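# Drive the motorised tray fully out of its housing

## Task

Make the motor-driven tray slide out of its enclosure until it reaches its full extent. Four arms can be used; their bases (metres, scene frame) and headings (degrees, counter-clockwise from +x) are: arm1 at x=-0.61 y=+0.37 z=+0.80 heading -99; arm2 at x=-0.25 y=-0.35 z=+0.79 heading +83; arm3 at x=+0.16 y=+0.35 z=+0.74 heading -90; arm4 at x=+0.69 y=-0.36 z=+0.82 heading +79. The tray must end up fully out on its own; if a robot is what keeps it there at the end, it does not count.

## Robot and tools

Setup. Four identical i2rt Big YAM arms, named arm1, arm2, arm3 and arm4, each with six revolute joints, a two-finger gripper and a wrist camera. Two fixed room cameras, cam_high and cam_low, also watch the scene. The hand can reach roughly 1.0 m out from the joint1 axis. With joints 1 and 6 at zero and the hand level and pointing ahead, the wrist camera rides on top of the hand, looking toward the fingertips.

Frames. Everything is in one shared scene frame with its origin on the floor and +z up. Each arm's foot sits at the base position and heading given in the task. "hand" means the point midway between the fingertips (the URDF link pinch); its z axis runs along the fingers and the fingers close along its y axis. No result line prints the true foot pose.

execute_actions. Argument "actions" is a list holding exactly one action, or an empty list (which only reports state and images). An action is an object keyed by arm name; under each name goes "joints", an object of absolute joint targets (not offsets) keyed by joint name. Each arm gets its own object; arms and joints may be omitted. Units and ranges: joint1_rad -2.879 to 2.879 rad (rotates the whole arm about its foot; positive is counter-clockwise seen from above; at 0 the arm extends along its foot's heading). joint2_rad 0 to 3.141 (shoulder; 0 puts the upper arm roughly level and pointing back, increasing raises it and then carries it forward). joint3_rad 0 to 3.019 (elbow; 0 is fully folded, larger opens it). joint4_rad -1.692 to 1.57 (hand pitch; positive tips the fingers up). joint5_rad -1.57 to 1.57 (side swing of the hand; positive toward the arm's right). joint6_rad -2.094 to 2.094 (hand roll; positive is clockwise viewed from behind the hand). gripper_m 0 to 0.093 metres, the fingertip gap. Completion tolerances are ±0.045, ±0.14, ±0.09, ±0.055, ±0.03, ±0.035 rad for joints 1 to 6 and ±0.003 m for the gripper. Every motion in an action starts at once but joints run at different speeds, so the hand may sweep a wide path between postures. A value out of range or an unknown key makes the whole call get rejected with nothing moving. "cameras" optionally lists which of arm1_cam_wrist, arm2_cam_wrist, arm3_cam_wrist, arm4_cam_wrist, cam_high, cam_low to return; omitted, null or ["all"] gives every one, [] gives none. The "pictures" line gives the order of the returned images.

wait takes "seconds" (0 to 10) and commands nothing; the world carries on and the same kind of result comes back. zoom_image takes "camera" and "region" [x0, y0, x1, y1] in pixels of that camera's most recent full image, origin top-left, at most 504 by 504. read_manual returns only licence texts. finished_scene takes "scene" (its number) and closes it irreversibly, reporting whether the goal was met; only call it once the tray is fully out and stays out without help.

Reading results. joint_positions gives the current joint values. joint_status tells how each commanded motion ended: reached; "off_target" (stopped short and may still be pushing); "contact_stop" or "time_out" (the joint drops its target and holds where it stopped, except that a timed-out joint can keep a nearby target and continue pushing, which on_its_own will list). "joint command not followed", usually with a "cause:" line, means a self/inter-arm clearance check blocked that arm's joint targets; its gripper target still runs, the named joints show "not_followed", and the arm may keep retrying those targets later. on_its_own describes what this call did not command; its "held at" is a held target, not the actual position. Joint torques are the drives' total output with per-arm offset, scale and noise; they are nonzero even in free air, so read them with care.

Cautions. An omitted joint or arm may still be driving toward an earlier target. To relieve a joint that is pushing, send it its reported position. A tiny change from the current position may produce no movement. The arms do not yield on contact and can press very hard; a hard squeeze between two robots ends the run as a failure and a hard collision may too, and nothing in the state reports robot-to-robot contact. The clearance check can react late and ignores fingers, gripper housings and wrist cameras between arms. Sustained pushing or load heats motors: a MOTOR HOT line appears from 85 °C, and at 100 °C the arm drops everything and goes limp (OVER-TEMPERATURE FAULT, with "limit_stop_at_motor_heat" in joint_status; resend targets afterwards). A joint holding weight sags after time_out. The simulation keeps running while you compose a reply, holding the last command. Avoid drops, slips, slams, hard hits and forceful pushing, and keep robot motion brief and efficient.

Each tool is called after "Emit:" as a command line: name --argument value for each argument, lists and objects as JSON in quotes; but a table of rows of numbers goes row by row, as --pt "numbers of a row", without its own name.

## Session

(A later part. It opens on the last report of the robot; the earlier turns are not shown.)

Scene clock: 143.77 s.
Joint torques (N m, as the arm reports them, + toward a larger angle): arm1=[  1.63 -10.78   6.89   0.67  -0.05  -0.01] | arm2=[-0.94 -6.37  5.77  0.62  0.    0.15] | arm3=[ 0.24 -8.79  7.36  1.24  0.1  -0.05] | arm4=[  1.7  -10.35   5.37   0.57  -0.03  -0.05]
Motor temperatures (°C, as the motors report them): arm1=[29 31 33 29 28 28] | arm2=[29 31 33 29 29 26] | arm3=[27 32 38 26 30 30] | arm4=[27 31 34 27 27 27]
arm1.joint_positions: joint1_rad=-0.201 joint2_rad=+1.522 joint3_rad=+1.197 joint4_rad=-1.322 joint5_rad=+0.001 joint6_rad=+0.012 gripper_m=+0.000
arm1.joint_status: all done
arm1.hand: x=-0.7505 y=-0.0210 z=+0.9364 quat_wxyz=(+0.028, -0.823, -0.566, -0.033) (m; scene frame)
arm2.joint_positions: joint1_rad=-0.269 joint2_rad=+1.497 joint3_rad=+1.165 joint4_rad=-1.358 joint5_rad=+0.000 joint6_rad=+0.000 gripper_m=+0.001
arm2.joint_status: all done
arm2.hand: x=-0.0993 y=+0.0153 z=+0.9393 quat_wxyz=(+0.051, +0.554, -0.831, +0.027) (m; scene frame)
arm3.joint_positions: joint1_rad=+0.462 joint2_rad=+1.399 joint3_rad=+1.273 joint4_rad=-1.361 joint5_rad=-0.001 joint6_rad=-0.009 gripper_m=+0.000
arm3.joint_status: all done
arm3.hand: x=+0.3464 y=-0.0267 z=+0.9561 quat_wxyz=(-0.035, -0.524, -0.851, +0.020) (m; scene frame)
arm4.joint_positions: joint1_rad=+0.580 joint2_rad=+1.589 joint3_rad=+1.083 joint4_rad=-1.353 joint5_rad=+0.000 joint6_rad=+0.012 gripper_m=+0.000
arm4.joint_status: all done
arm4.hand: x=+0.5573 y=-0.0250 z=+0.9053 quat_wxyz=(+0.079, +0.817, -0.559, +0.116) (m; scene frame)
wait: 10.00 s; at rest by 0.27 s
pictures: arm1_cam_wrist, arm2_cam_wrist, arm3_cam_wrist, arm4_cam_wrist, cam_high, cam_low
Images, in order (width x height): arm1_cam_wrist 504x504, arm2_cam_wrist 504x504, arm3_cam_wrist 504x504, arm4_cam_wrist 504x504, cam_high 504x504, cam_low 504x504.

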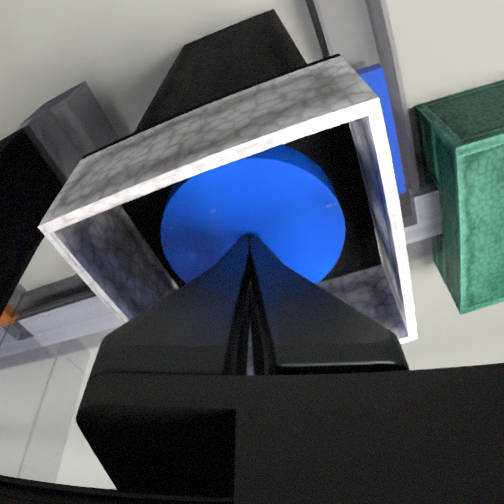

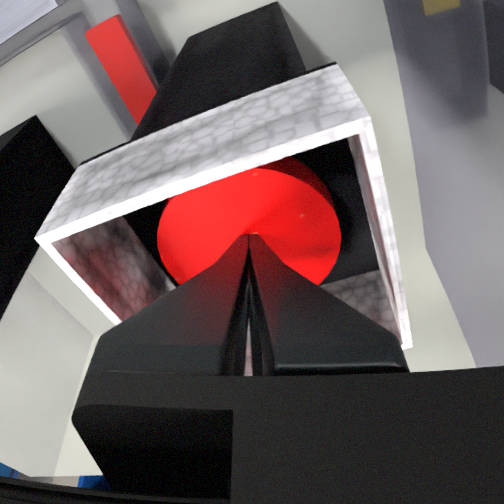

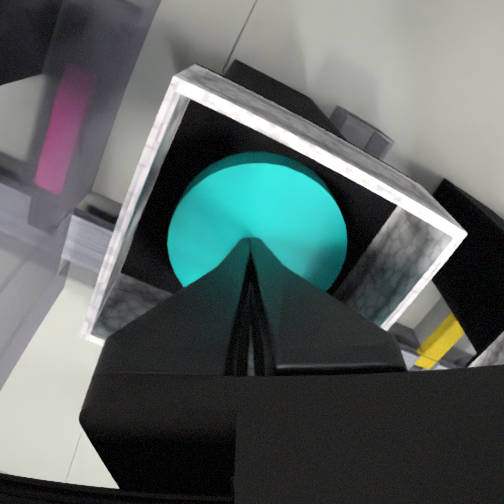

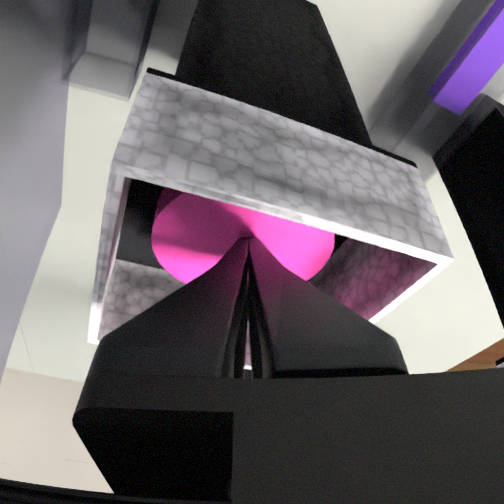

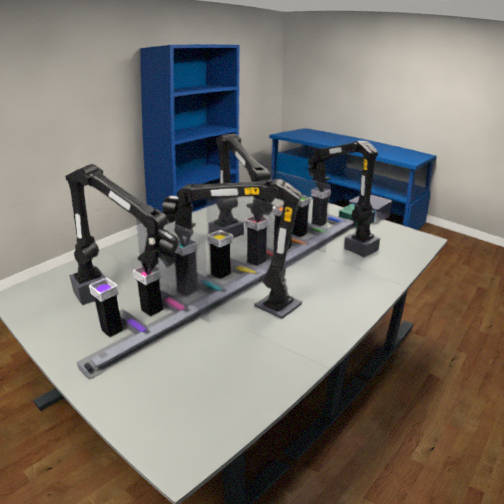

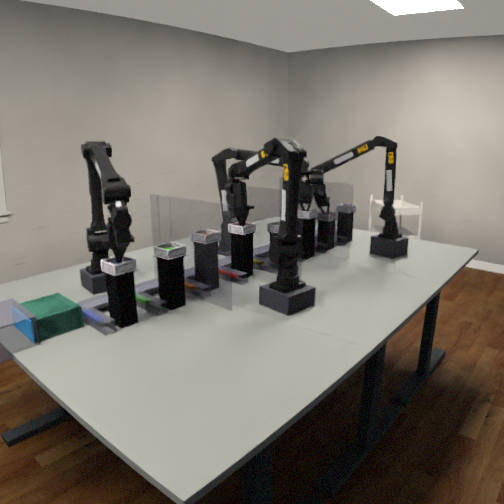

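Emit:
execute_actions --actions '[{"arm2":{"joints":{"joint2_rad":1.33}},"arm4":{"joints":{"joint2_rad":1.38}}}]' --cameras '[]'

Emit:
execute_actions --actions '[{"arm2":{"joints":{"joint1_rad":0.311,"joint4_rad":-1.43}},"arm4":{"joints":{"joint1_rad":-0.055,"joint4_rad":-1.42}}}]' --cameras '[]'

Emit:
execute_actions --actions '[{"arm2":{"joints":{"joint2_rad":1.55}},"arm4":{"joints":{"joint2_rad":1.6}}}]' --cameras '[]'

Emit:
wait --seconds 10

Emit:
wait --seconds 10

Emit:
wait --seconds 10

Scene clock: 154.60 s.
Joint torques (N m, as the arm reports them, + toward a larger angle): arm1=[  0.91 -10.49   6.6    0.69   0.01  -0.03] | arm2=[-1.   -7.85  7.55  0.73 -0.01  0.14] | arm3=[ 0.26 -8.8   7.23  1.14  0.08 -0.07] | arm4=[ 1.51 -9.98  7.31  0.92 -0.02 -0.05]
Motor temperatures (°C, as the motors report them): arm1=[29 32 34 29 28 28] | arm2=[29 31 33 29 29 26] | arm3=[27 32 38 27 30 30] | arm4=[27 31 34 27 27 27]
arm1.joint_positions: joint1_rad=-0.201 joint2_rad=+1.522 joint3_rad=+1.197 joint4_rad=-1.322 joint5_rad=+0.001 joint6_rad=+0.012 gripper_m=+0.000
arm1.joint_status: not commanded
arm1.hand: x=-0.7505 y=-0.0210 z=+0.9364 quat_wxyz=(+0.028, -0.823, -0.566, -0.033) (m; scene frame)
arm2.joint_positions: joint1_rad=-0.269 joint2_rad=+1.318 joint3_rad=+1.147 joint4_rad=-1.352 joint5_rad=+0.000 joint6_rad=+0.000 gripper_m=+0.001
arm2.joint_status: all done
arm2.hand: x=-0.1036 y=+0.0031 z=+0.9982 quat_wxyz=(-0.019, +0.554, -0.832, -0.020) (m; scene frame)
arm3.joint_positions: joint1_rad=+0.462 joint2_rad=+1.399 joint3_rad=+1.273 joint4_rad=-1.361 joint5_rad=-0.001 joint6_rad=-0.009 gripper_m=+0.000
arm3.joint_status: not commanded
arm3.hand: x=+0.3464 y=-0.0267 z=+0.9561 quat_wxyz=(-0.035, -0.524, -0.851, +0.020) (m; scene frame)
arm4.joint_positions: joint1_rad=+0.580 joint2_rad=+1.366 joint3_rad=+1.068 joint4_rad=-1.349 joint5_rad=+0.000 joint6_rad=+0.012 gripper_m=+0.000
arm4.joint_status: all done
arm4.hand: x=+0.5588 y=-0.0281 z=+0.9762 quat_wxyz=(+0.020, +0.824, -0.565, +0.028) (m; scene frame)
pictures: none
No camera images: the call's "cameras" was empty. Leave "cameras" out to get every camera's image.

Scene clock: 155.83 s.
Joint torques (N m, as the arm reports them, + toward a larger angle): arm1=[ 1.02 -9.06  6.65  0.76  0.02 -0.02] | arm2=[-1.9  -7.47  7.47  0.15  0.    0.15] | arm3=[ 0.54 -9.12  7.28  1.17  0.09 -0.07] | arm4=[ 0.82 -9.94  7.31 -0.13 -0.03 -0.05]
Motor temperatures (°C, as the motors report them): arm1=[29 32 34 29 28 28] | arm2=[29 31 33 29 29 26] | arm3=[27 32 38 27 30 30] | arm4=[27 31 34 27 27 27]
arm1.joint_positions: joint1_rad=-0.201 joint2_rad=+1.522 joint3_rad=+1.197 joint4_rad=-1.322 joint5_rad=+0.001 joint6_rad=+0.012 gripper_m=+0.000
arm1.joint_status: not commanded
arm1.hand: x=-0.7505 y=-0.0210 z=+0.9364 quat_wxyz=(+0.028, -0.823, -0.566, -0.033) (m; scene frame)
arm2.joint_positions: joint1_rad=+0.315 joint2_rad=+1.319 joint3_rad=+1.147 joint4_rad=-1.423 joint5_rad=+0.000 joint6_rad=+0.000 gripper_m=+0.001
arm2.joint_status: all done
arm2.hand: x=-0.3182 y=+0.0090 z=+0.9998 quat_wxyz=(+0.007, +0.770, -0.638, +0.003) (m; scene frame)
arm3.joint_positions: joint1_rad=+0.462 joint2_rad=+1.399 joint3_rad=+1.273 joint4_rad=-1.361 joint5_rad=-0.001 joint6_rad=-0.009 gripper_m=+0.000
arm3.joint_status: not commanded
arm3.hand: x=+0.3464 y=-0.0267 z=+0.9561 quat_wxyz=(-0.035, -0.524, -0.851, +0.020) (m; scene frame)
arm4.joint_positions: joint1_rad=-0.050 joint2_rad=+1.367 joint3_rad=+1.068 joint4_rad=-1.410 joint5_rad=+0.000 joint6_rad=+0.012 gripper_m=+0.000
arm4.joint_status: all done
arm4.hand: x=+0.7763 y=-0.0283 z=+0.9765 quat_wxyz=(+0.055, +0.608, -0.791, +0.039) (m; scene frame)
pictures: none
No camera images: the call's "cameras" was empty. Leave "cameras" out to get every camera's image.

Scene clock: 156.67 s.
Joint torques (N m, as the arm reports them, + toward a larger angle): arm1=[  1.91 -10.6    6.56   0.81   0.03  -0.02] | arm2=[-1.76 -6.66  5.74  0.37  0.    0.15] | arm3=[ 0.23 -9.29  7.23  1.15  0.09 -0.05] | arm4=[ 0.69 -8.77  5.32  0.22 -0.03 -0.05]
Motor temperatures (°C, as the motors report them): arm1=[29 32 34 29 28 28] | arm2=[29 31 33 29 29 26] | arm3=[27 32 38 27 30 30] | arm4=[27 31 34 27 27 27]
arm1.joint_positions: joint1_rad=-0.201 joint2_rad=+1.522 joint3_rad=+1.197 joint4_rad=-1.322 joint5_rad=+0.001 joint6_rad=+0.012 gripper_m=+0.000
arm1.joint_status: not commanded
arm1.hand: x=-0.7505 y=-0.0210 z=+0.9364 quat_wxyz=(+0.028, -0.823, -0.566, -0.033) (m; scene frame)
arm2.joint_positions: joint1_rad=+0.315 joint2_rad=+1.503 joint3_rad=+1.164 joint4_rad=-1.435 joint5_rad=+0.000 joint6_rad=+0.000 gripper_m=+0.001
arm2.joint_status: all done
arm2.hand: x=-0.3208 y=+0.0202 z=+0.9419 quat_wxyz=(+0.064, +0.767, -0.634, +0.072) (m; scene frame)
arm3.joint_positions: joint1_rad=+0.462 joint2_rad=+1.399 joint3_rad=+1.273 joint4_rad=-1.361 joint5_rad=-0.001 joint6_rad=-0.009 gripper_m=+0.000
arm3.joint_status: not commanded
arm3.hand: x=+0.3464 y=-0.0267 z=+0.9561 quat_wxyz=(-0.035, -0.524, -0.851, +0.020) (m; scene frame)
arm4.joint_positions: joint1_rad=-0.050 joint2_rad=+1.549 joint3_rad=+1.085 joint4_rad=-1.425 joint5_rad=+0.000 joint6_rad=+0.012 gripper_m=+0.000
arm4.joint_status: all done
arm4.hand: x=+0.7768 y=-0.0249 z=+0.9233 quat_wxyz=(+0.125, +0.602, -0.783, +0.095) (m; scene frame)
pictures: none
No camera images: the call's "cameras" was empty. Leave "cameras" out to get every camera's image.

Scene clock: 166.67 s.
Joint torques (N m, as the arm reports them, + toward a larger angle): arm1=[  1.17 -10.34   6.64   0.83   0.06  -0.02] | arm2=[-1.76 -6.65  5.71  0.33  0.    0.15] | arm3=[-0.13 -8.8   7.27  1.19  0.09 -0.05] | arm4=[ 0.58 -8.79  5.31  0.2  -0.01 -0.05]
Motor temperatures (°C, as the motors report them): arm1=[29 32 34 29 28 28] | arm2=[29 31 33 29 29 26] | arm3=[27 32 38 27 30 30] | arm4=[27 31 34 27 27 27]
arm1.joint_positions: joint1_rad=-0.201 joint2_rad=+1.522 joint3_rad=+1.197 joint4_rad=-1.322 joint5_rad=+0.001 joint6_rad=+0.012 gripper_m=+0.000
arm1.joint_status: not commanded
arm1.hand: x=-0.7505 y=-0.0210 z=+0.9364 quat_wxyz=(+0.028, -0.823, -0.566, -0.033) (m; scene frame)
arm2.joint_positions: joint1_rad=+0.315 joint2_rad=+1.503 joint3_rad=+1.164 joint4_rad=-1.435 joint5_rad=+0.000 joint6_rad=+0.000 gripper_m=+0.001
arm2.joint_status: all done
arm2.hand: x=-0.3208 y=+0.0202 z=+0.9419 quat_wxyz=(+0.064, +0.767, -0.634, +0.072) (m; scene frame)
arm3.joint_positions: joint1_rad=+0.462 joint2_rad=+1.399 joint3_rad=+1.273 joint4_rad=-1.361 joint5_rad=-0.001 joint6_rad=-0.009 gripper_m=+0.000
arm3.joint_status: not commanded
arm3.hand: x=+0.3464 y=-0.0267 z=+0.9561 quat_wxyz=(-0.035, -0.524, -0.851, +0.020) (m; scene frame)
arm4.joint_positions: joint1_rad=-0.050 joint2_rad=+1.549 joint3_rad=+1.085 joint4_rad=-1.425 joint5_rad=+0.000 joint6_rad=+0.012 gripper_m=+0.000
arm4.joint_status: all done
arm4.hand: x=+0.7768 y=-0.0249 z=+0.9233 quat_wxyz=(+0.125, +0.602, -0.783, +0.095) (m; scene frame)
wait: 10.00 s; at rest by 0.27 s
pictures: arm1_cam_wrist, arm2_cam_wrist, arm3_cam_wrist, arm4_cam_wrist, cam_high, cam_low
Images, in order (width x height): arm1_cam_wrist 504x504, arm2_cam_wrist 504x504, arm3_cam_wrist 504x504, arm4_cam_wrist 504x504, cam_high 504x504, cam_low 504x504.

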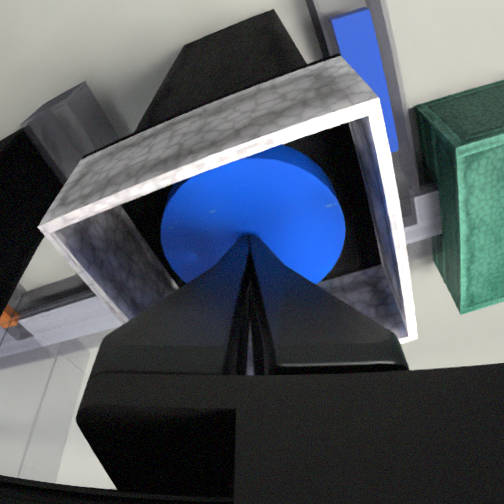

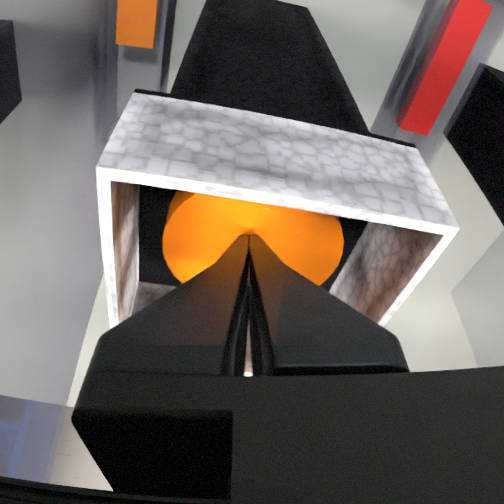

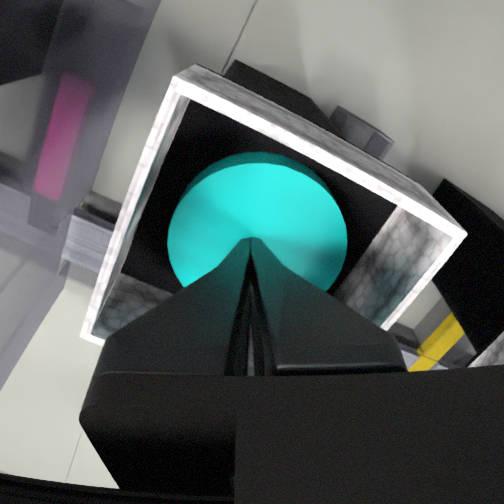

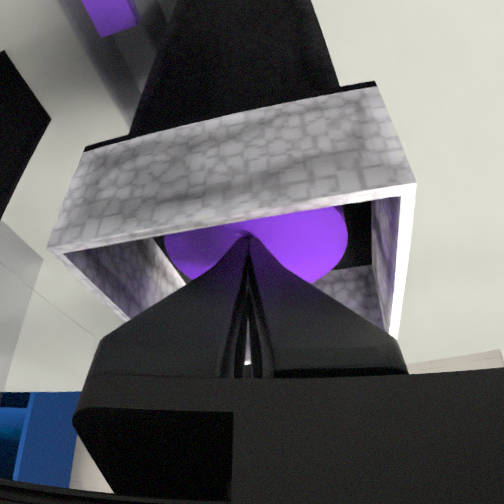

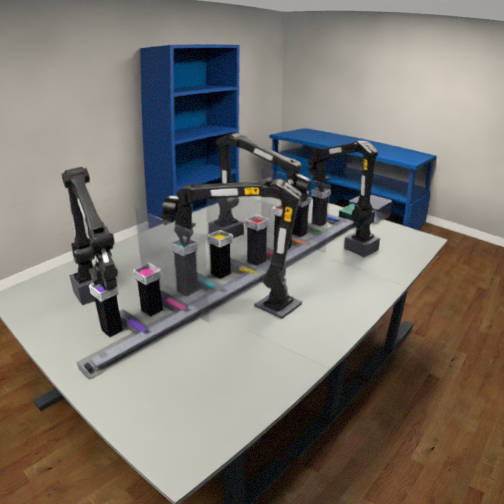

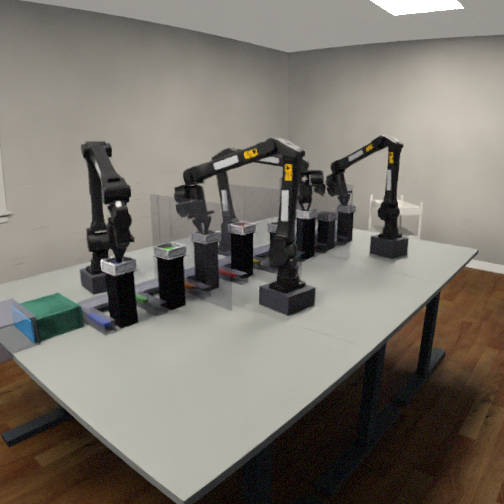

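Scene clock: 176.67 s.
Joint torques (N m, as the arm reports them, + toward a larger angle): arm1=[  1.68 -10.78   6.78   0.52   0.    -0.02] | arm2=[-1.81 -6.64  5.74  0.34  0.    0.15] | arm3=[ 0.12 -9.07  7.28  1.11  0.07 -0.09] | arm4=[ 0.63 -8.8   5.3   0.17 -0.02 -0.05]
Motor temperatures (°C, as the motors report them): arm1=[29 32 34 29 28 28] | arm2=[29 31 33 29 29 26] | arm3=[27 32 39 27 30 30] | arm4=[27 31 34 27 27 27]
arm1.joint_positions: joint1_rad=-0.201 joint2_rad=+1.522 joint3_rad=+1.197 joint4_rad=-1.322 joint5_rad=+0.001 joint6_rad=+0.012 gripper_m=+0.000
arm1.joint_status: not commanded
arm1.hand: x=-0.7505 y=-0.0210 z=+0.9364 quat_wxyz=(+0.028, -0.823, -0.566, -0.033) (m; scene frame)
arm2.joint_positions: joint1_rad=+0.315 joint2_rad=+1.503 joint3_rad=+1.164 joint4_rad=-1.435 joint5_rad=+0.000 joint6_rad=+0.000 gripper_m=+0.001
arm2.joint_status: all done
arm2.hand: x=-0.3208 y=+0.0202 z=+0.9419 quat_wxyz=(+0.064, +0.767, -0.634, +0.072) (m; scene frame)
arm3.joint_positions: joint1_rad=+0.462 joint2_rad=+1.399 joint3_rad=+1.273 joint4_rad=-1.361 joint5_rad=-0.001 joint6_rad=-0.009 gripper_m=+0.000
arm3.joint_status: not commanded
arm3.hand: x=+0.3464 y=-0.0267 z=+0.9561 quat_wxyz=(-0.035, -0.524, -0.851, +0.020) (m; scene frame)
arm4.joint_positions: joint1_rad=-0.050 joint2_rad=+1.549 joint3_rad=+1.085 joint4_rad=-1.425 joint5_rad=+0.000 joint6_rad=+0.012 gripper_m=+0.000
arm4.joint_status: all done
arm4.hand: x=+0.7768 y=-0.0249 z=+0.9233 quat_wxyz=(+0.125, +0.602, -0.783, +0.095) (m; scene frame)
wait: 10.00 s; at rest by 0.27 s
pictures: arm1_cam_wrist, arm2_cam_wrist, arm3_cam_wrist, arm4_cam_wrist, cam_high, cam_low
Images, in order (width x height): arm1_cam_wrist 504x504, arm2_cam_wrist 504x504, arm3_cam_wrist 504x504, arm4_cam_wrist 504x504, cam_high 504x504, cam_low 504x504.

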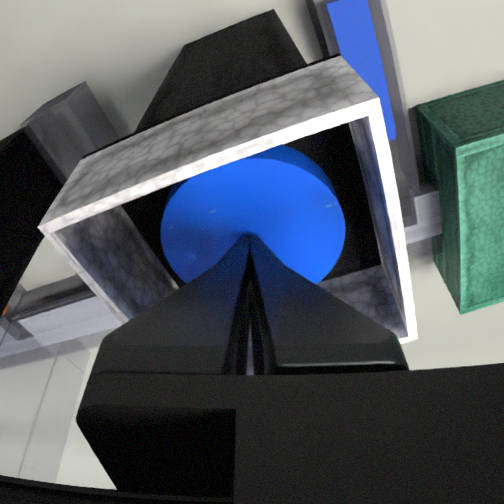

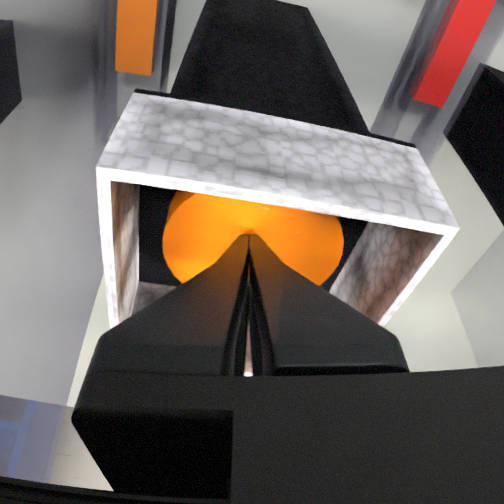

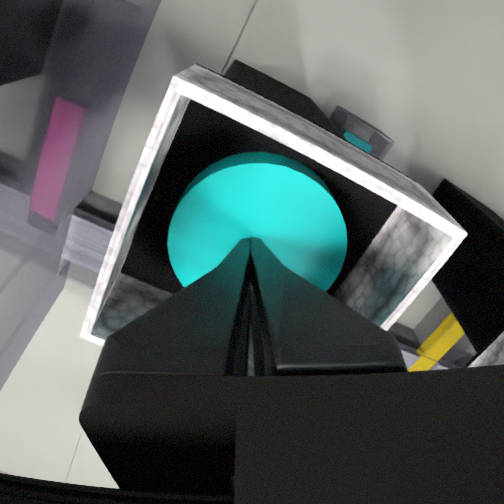

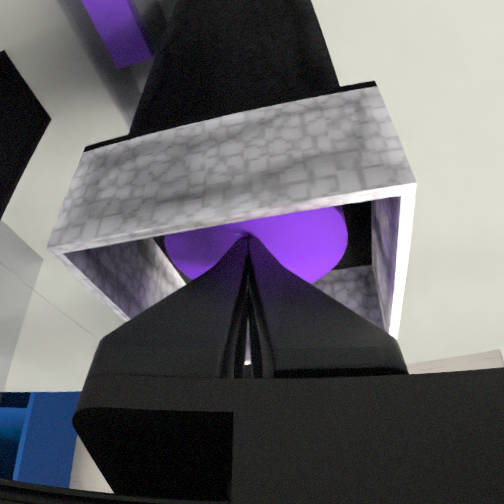

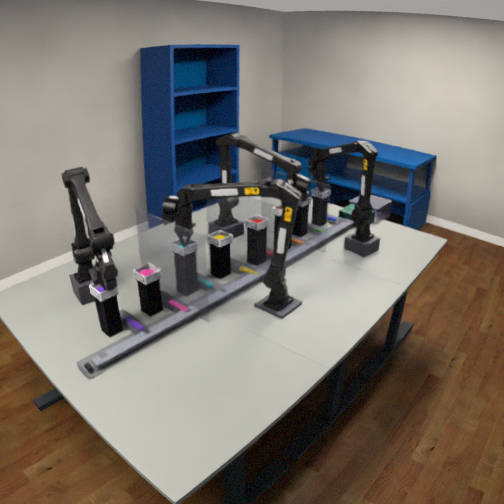

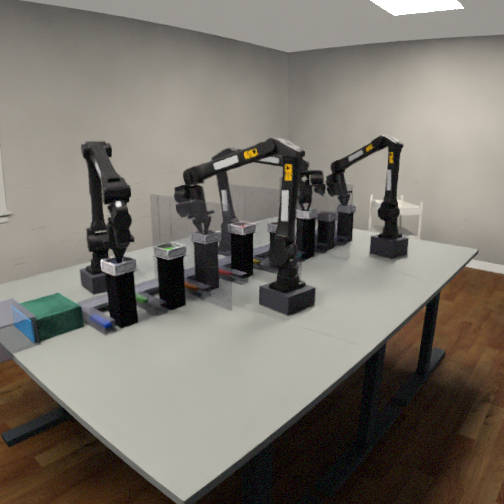

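Scene clock: 186.67 s.
Joint torques (N m, as the arm reports them, + toward a larger angle): arm1=[  2.18 -10.96   6.6    0.88   0.01  -0.08] | arm2=[-1.82 -6.7   5.73  0.32  0.    0.15] | arm3=[ 0.48 -8.97  7.12  1.2   0.09 -0.06] | arm4=[ 0.57 -8.83  5.29  0.15 -0.02 -0.03]
Motor temperatures (°C, as the motors report them): arm1=[29 32 34 29 28 28] | arm2=[29 31 33 29 29 26] | arm3=[27 32 39 27 30 30] | arm4=[27 31 34 27 27 27]
arm1.joint_positions: joint1_rad=-0.201 joint2_rad=+1.522 joint3_rad=+1.197 joint4_rad=-1.322 joint5_rad=+0.001 joint6_rad=+0.012 gripper_m=+0.000
arm1.joint_status: not commanded
arm1.hand: x=-0.7505 y=-0.0210 z=+0.9364 quat_wxyz=(+0.028, -0.823, -0.566, -0.033) (m; scene frame)
arm2.joint_positions: joint1_rad=+0.315 joint2_rad=+1.503 joint3_rad=+1.164 joint4_rad=-1.435 joint5_rad=+0.000 joint6_rad=+0.000 gripper_m=+0.001
arm2.joint_status: all done
arm2.hand: x=-0.3208 y=+0.0202 z=+0.9419 quat_wxyz=(+0.064, +0.767, -0.634, +0.072) (m; scene frame)
arm3.joint_positions: joint1_rad=+0.462 joint2_rad=+1.399 joint3_rad=+1.273 joint4_rad=-1.361 joint5_rad=-0.001 joint6_rad=-0.009 gripper_m=+0.000
arm3.joint_status: not commanded
arm3.hand: x=+0.3464 y=-0.0267 z=+0.9561 quat_wxyz=(-0.035, -0.524, -0.851, +0.020) (m; scene frame)
arm4.joint_positions: joint1_rad=-0.050 joint2_rad=+1.549 joint3_rad=+1.085 joint4_rad=-1.425 joint5_rad=+0.000 joint6_rad=+0.012 gripper_m=+0.000
arm4.joint_status: all done
arm4.hand: x=+0.7768 y=-0.0249 z=+0.9233 quat_wxyz=(+0.125, +0.602, -0.783, +0.095) (m; scene frame)
wait: 10.00 s; at rest by 0.27 s
pictures: arm1_cam_wrist, arm2_cam_wrist, arm3_cam_wrist, arm4_cam_wrist, cam_high, cam_low
Images, in order (width x height): arm1_cam_wrist 504x504, arm2_cam_wrist 504x504, arm3_cam_wrist 504x504, arm4_cam_wrist 504x504, cam_high 504x504, cam_low 504x504.

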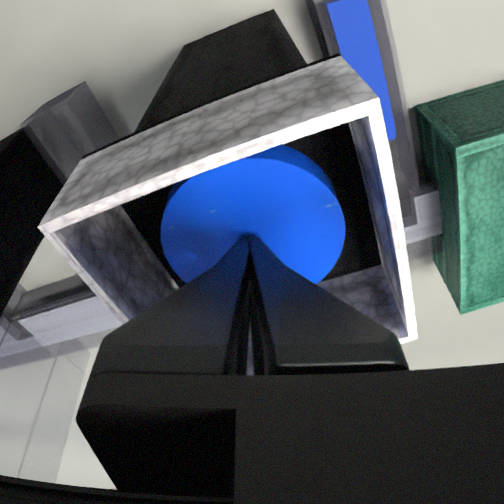

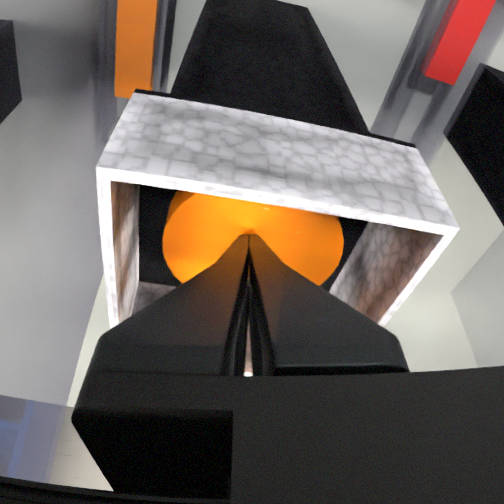

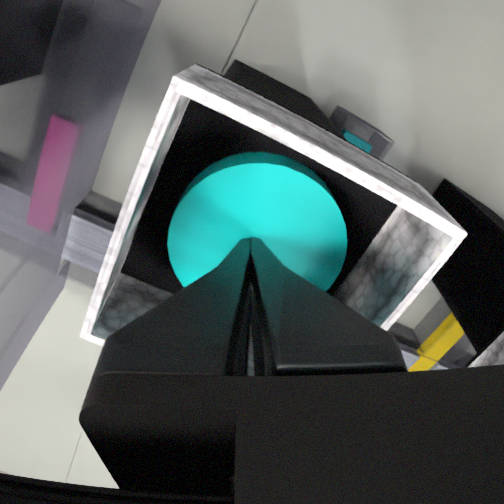

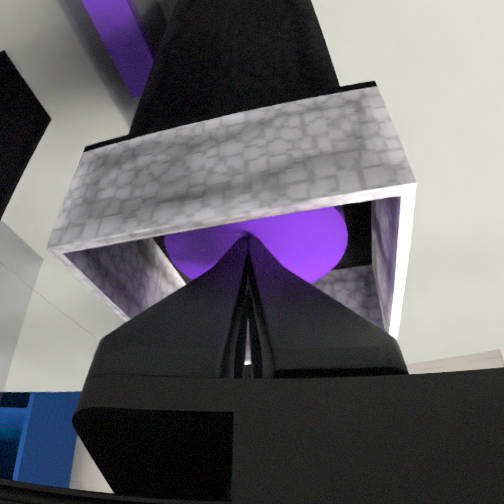

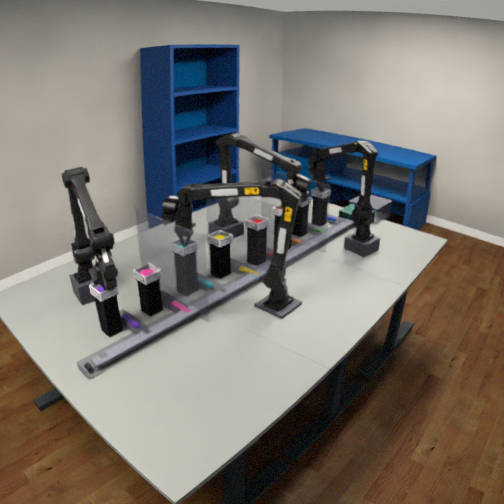

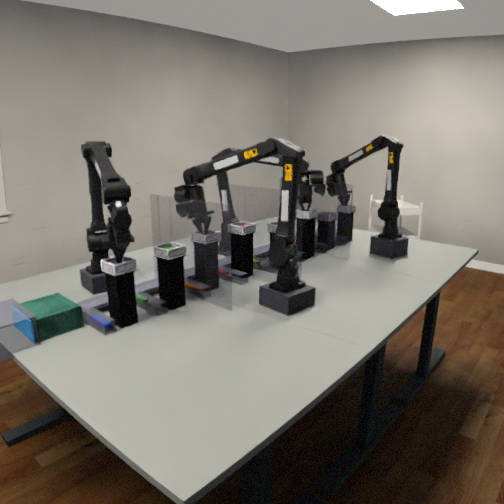

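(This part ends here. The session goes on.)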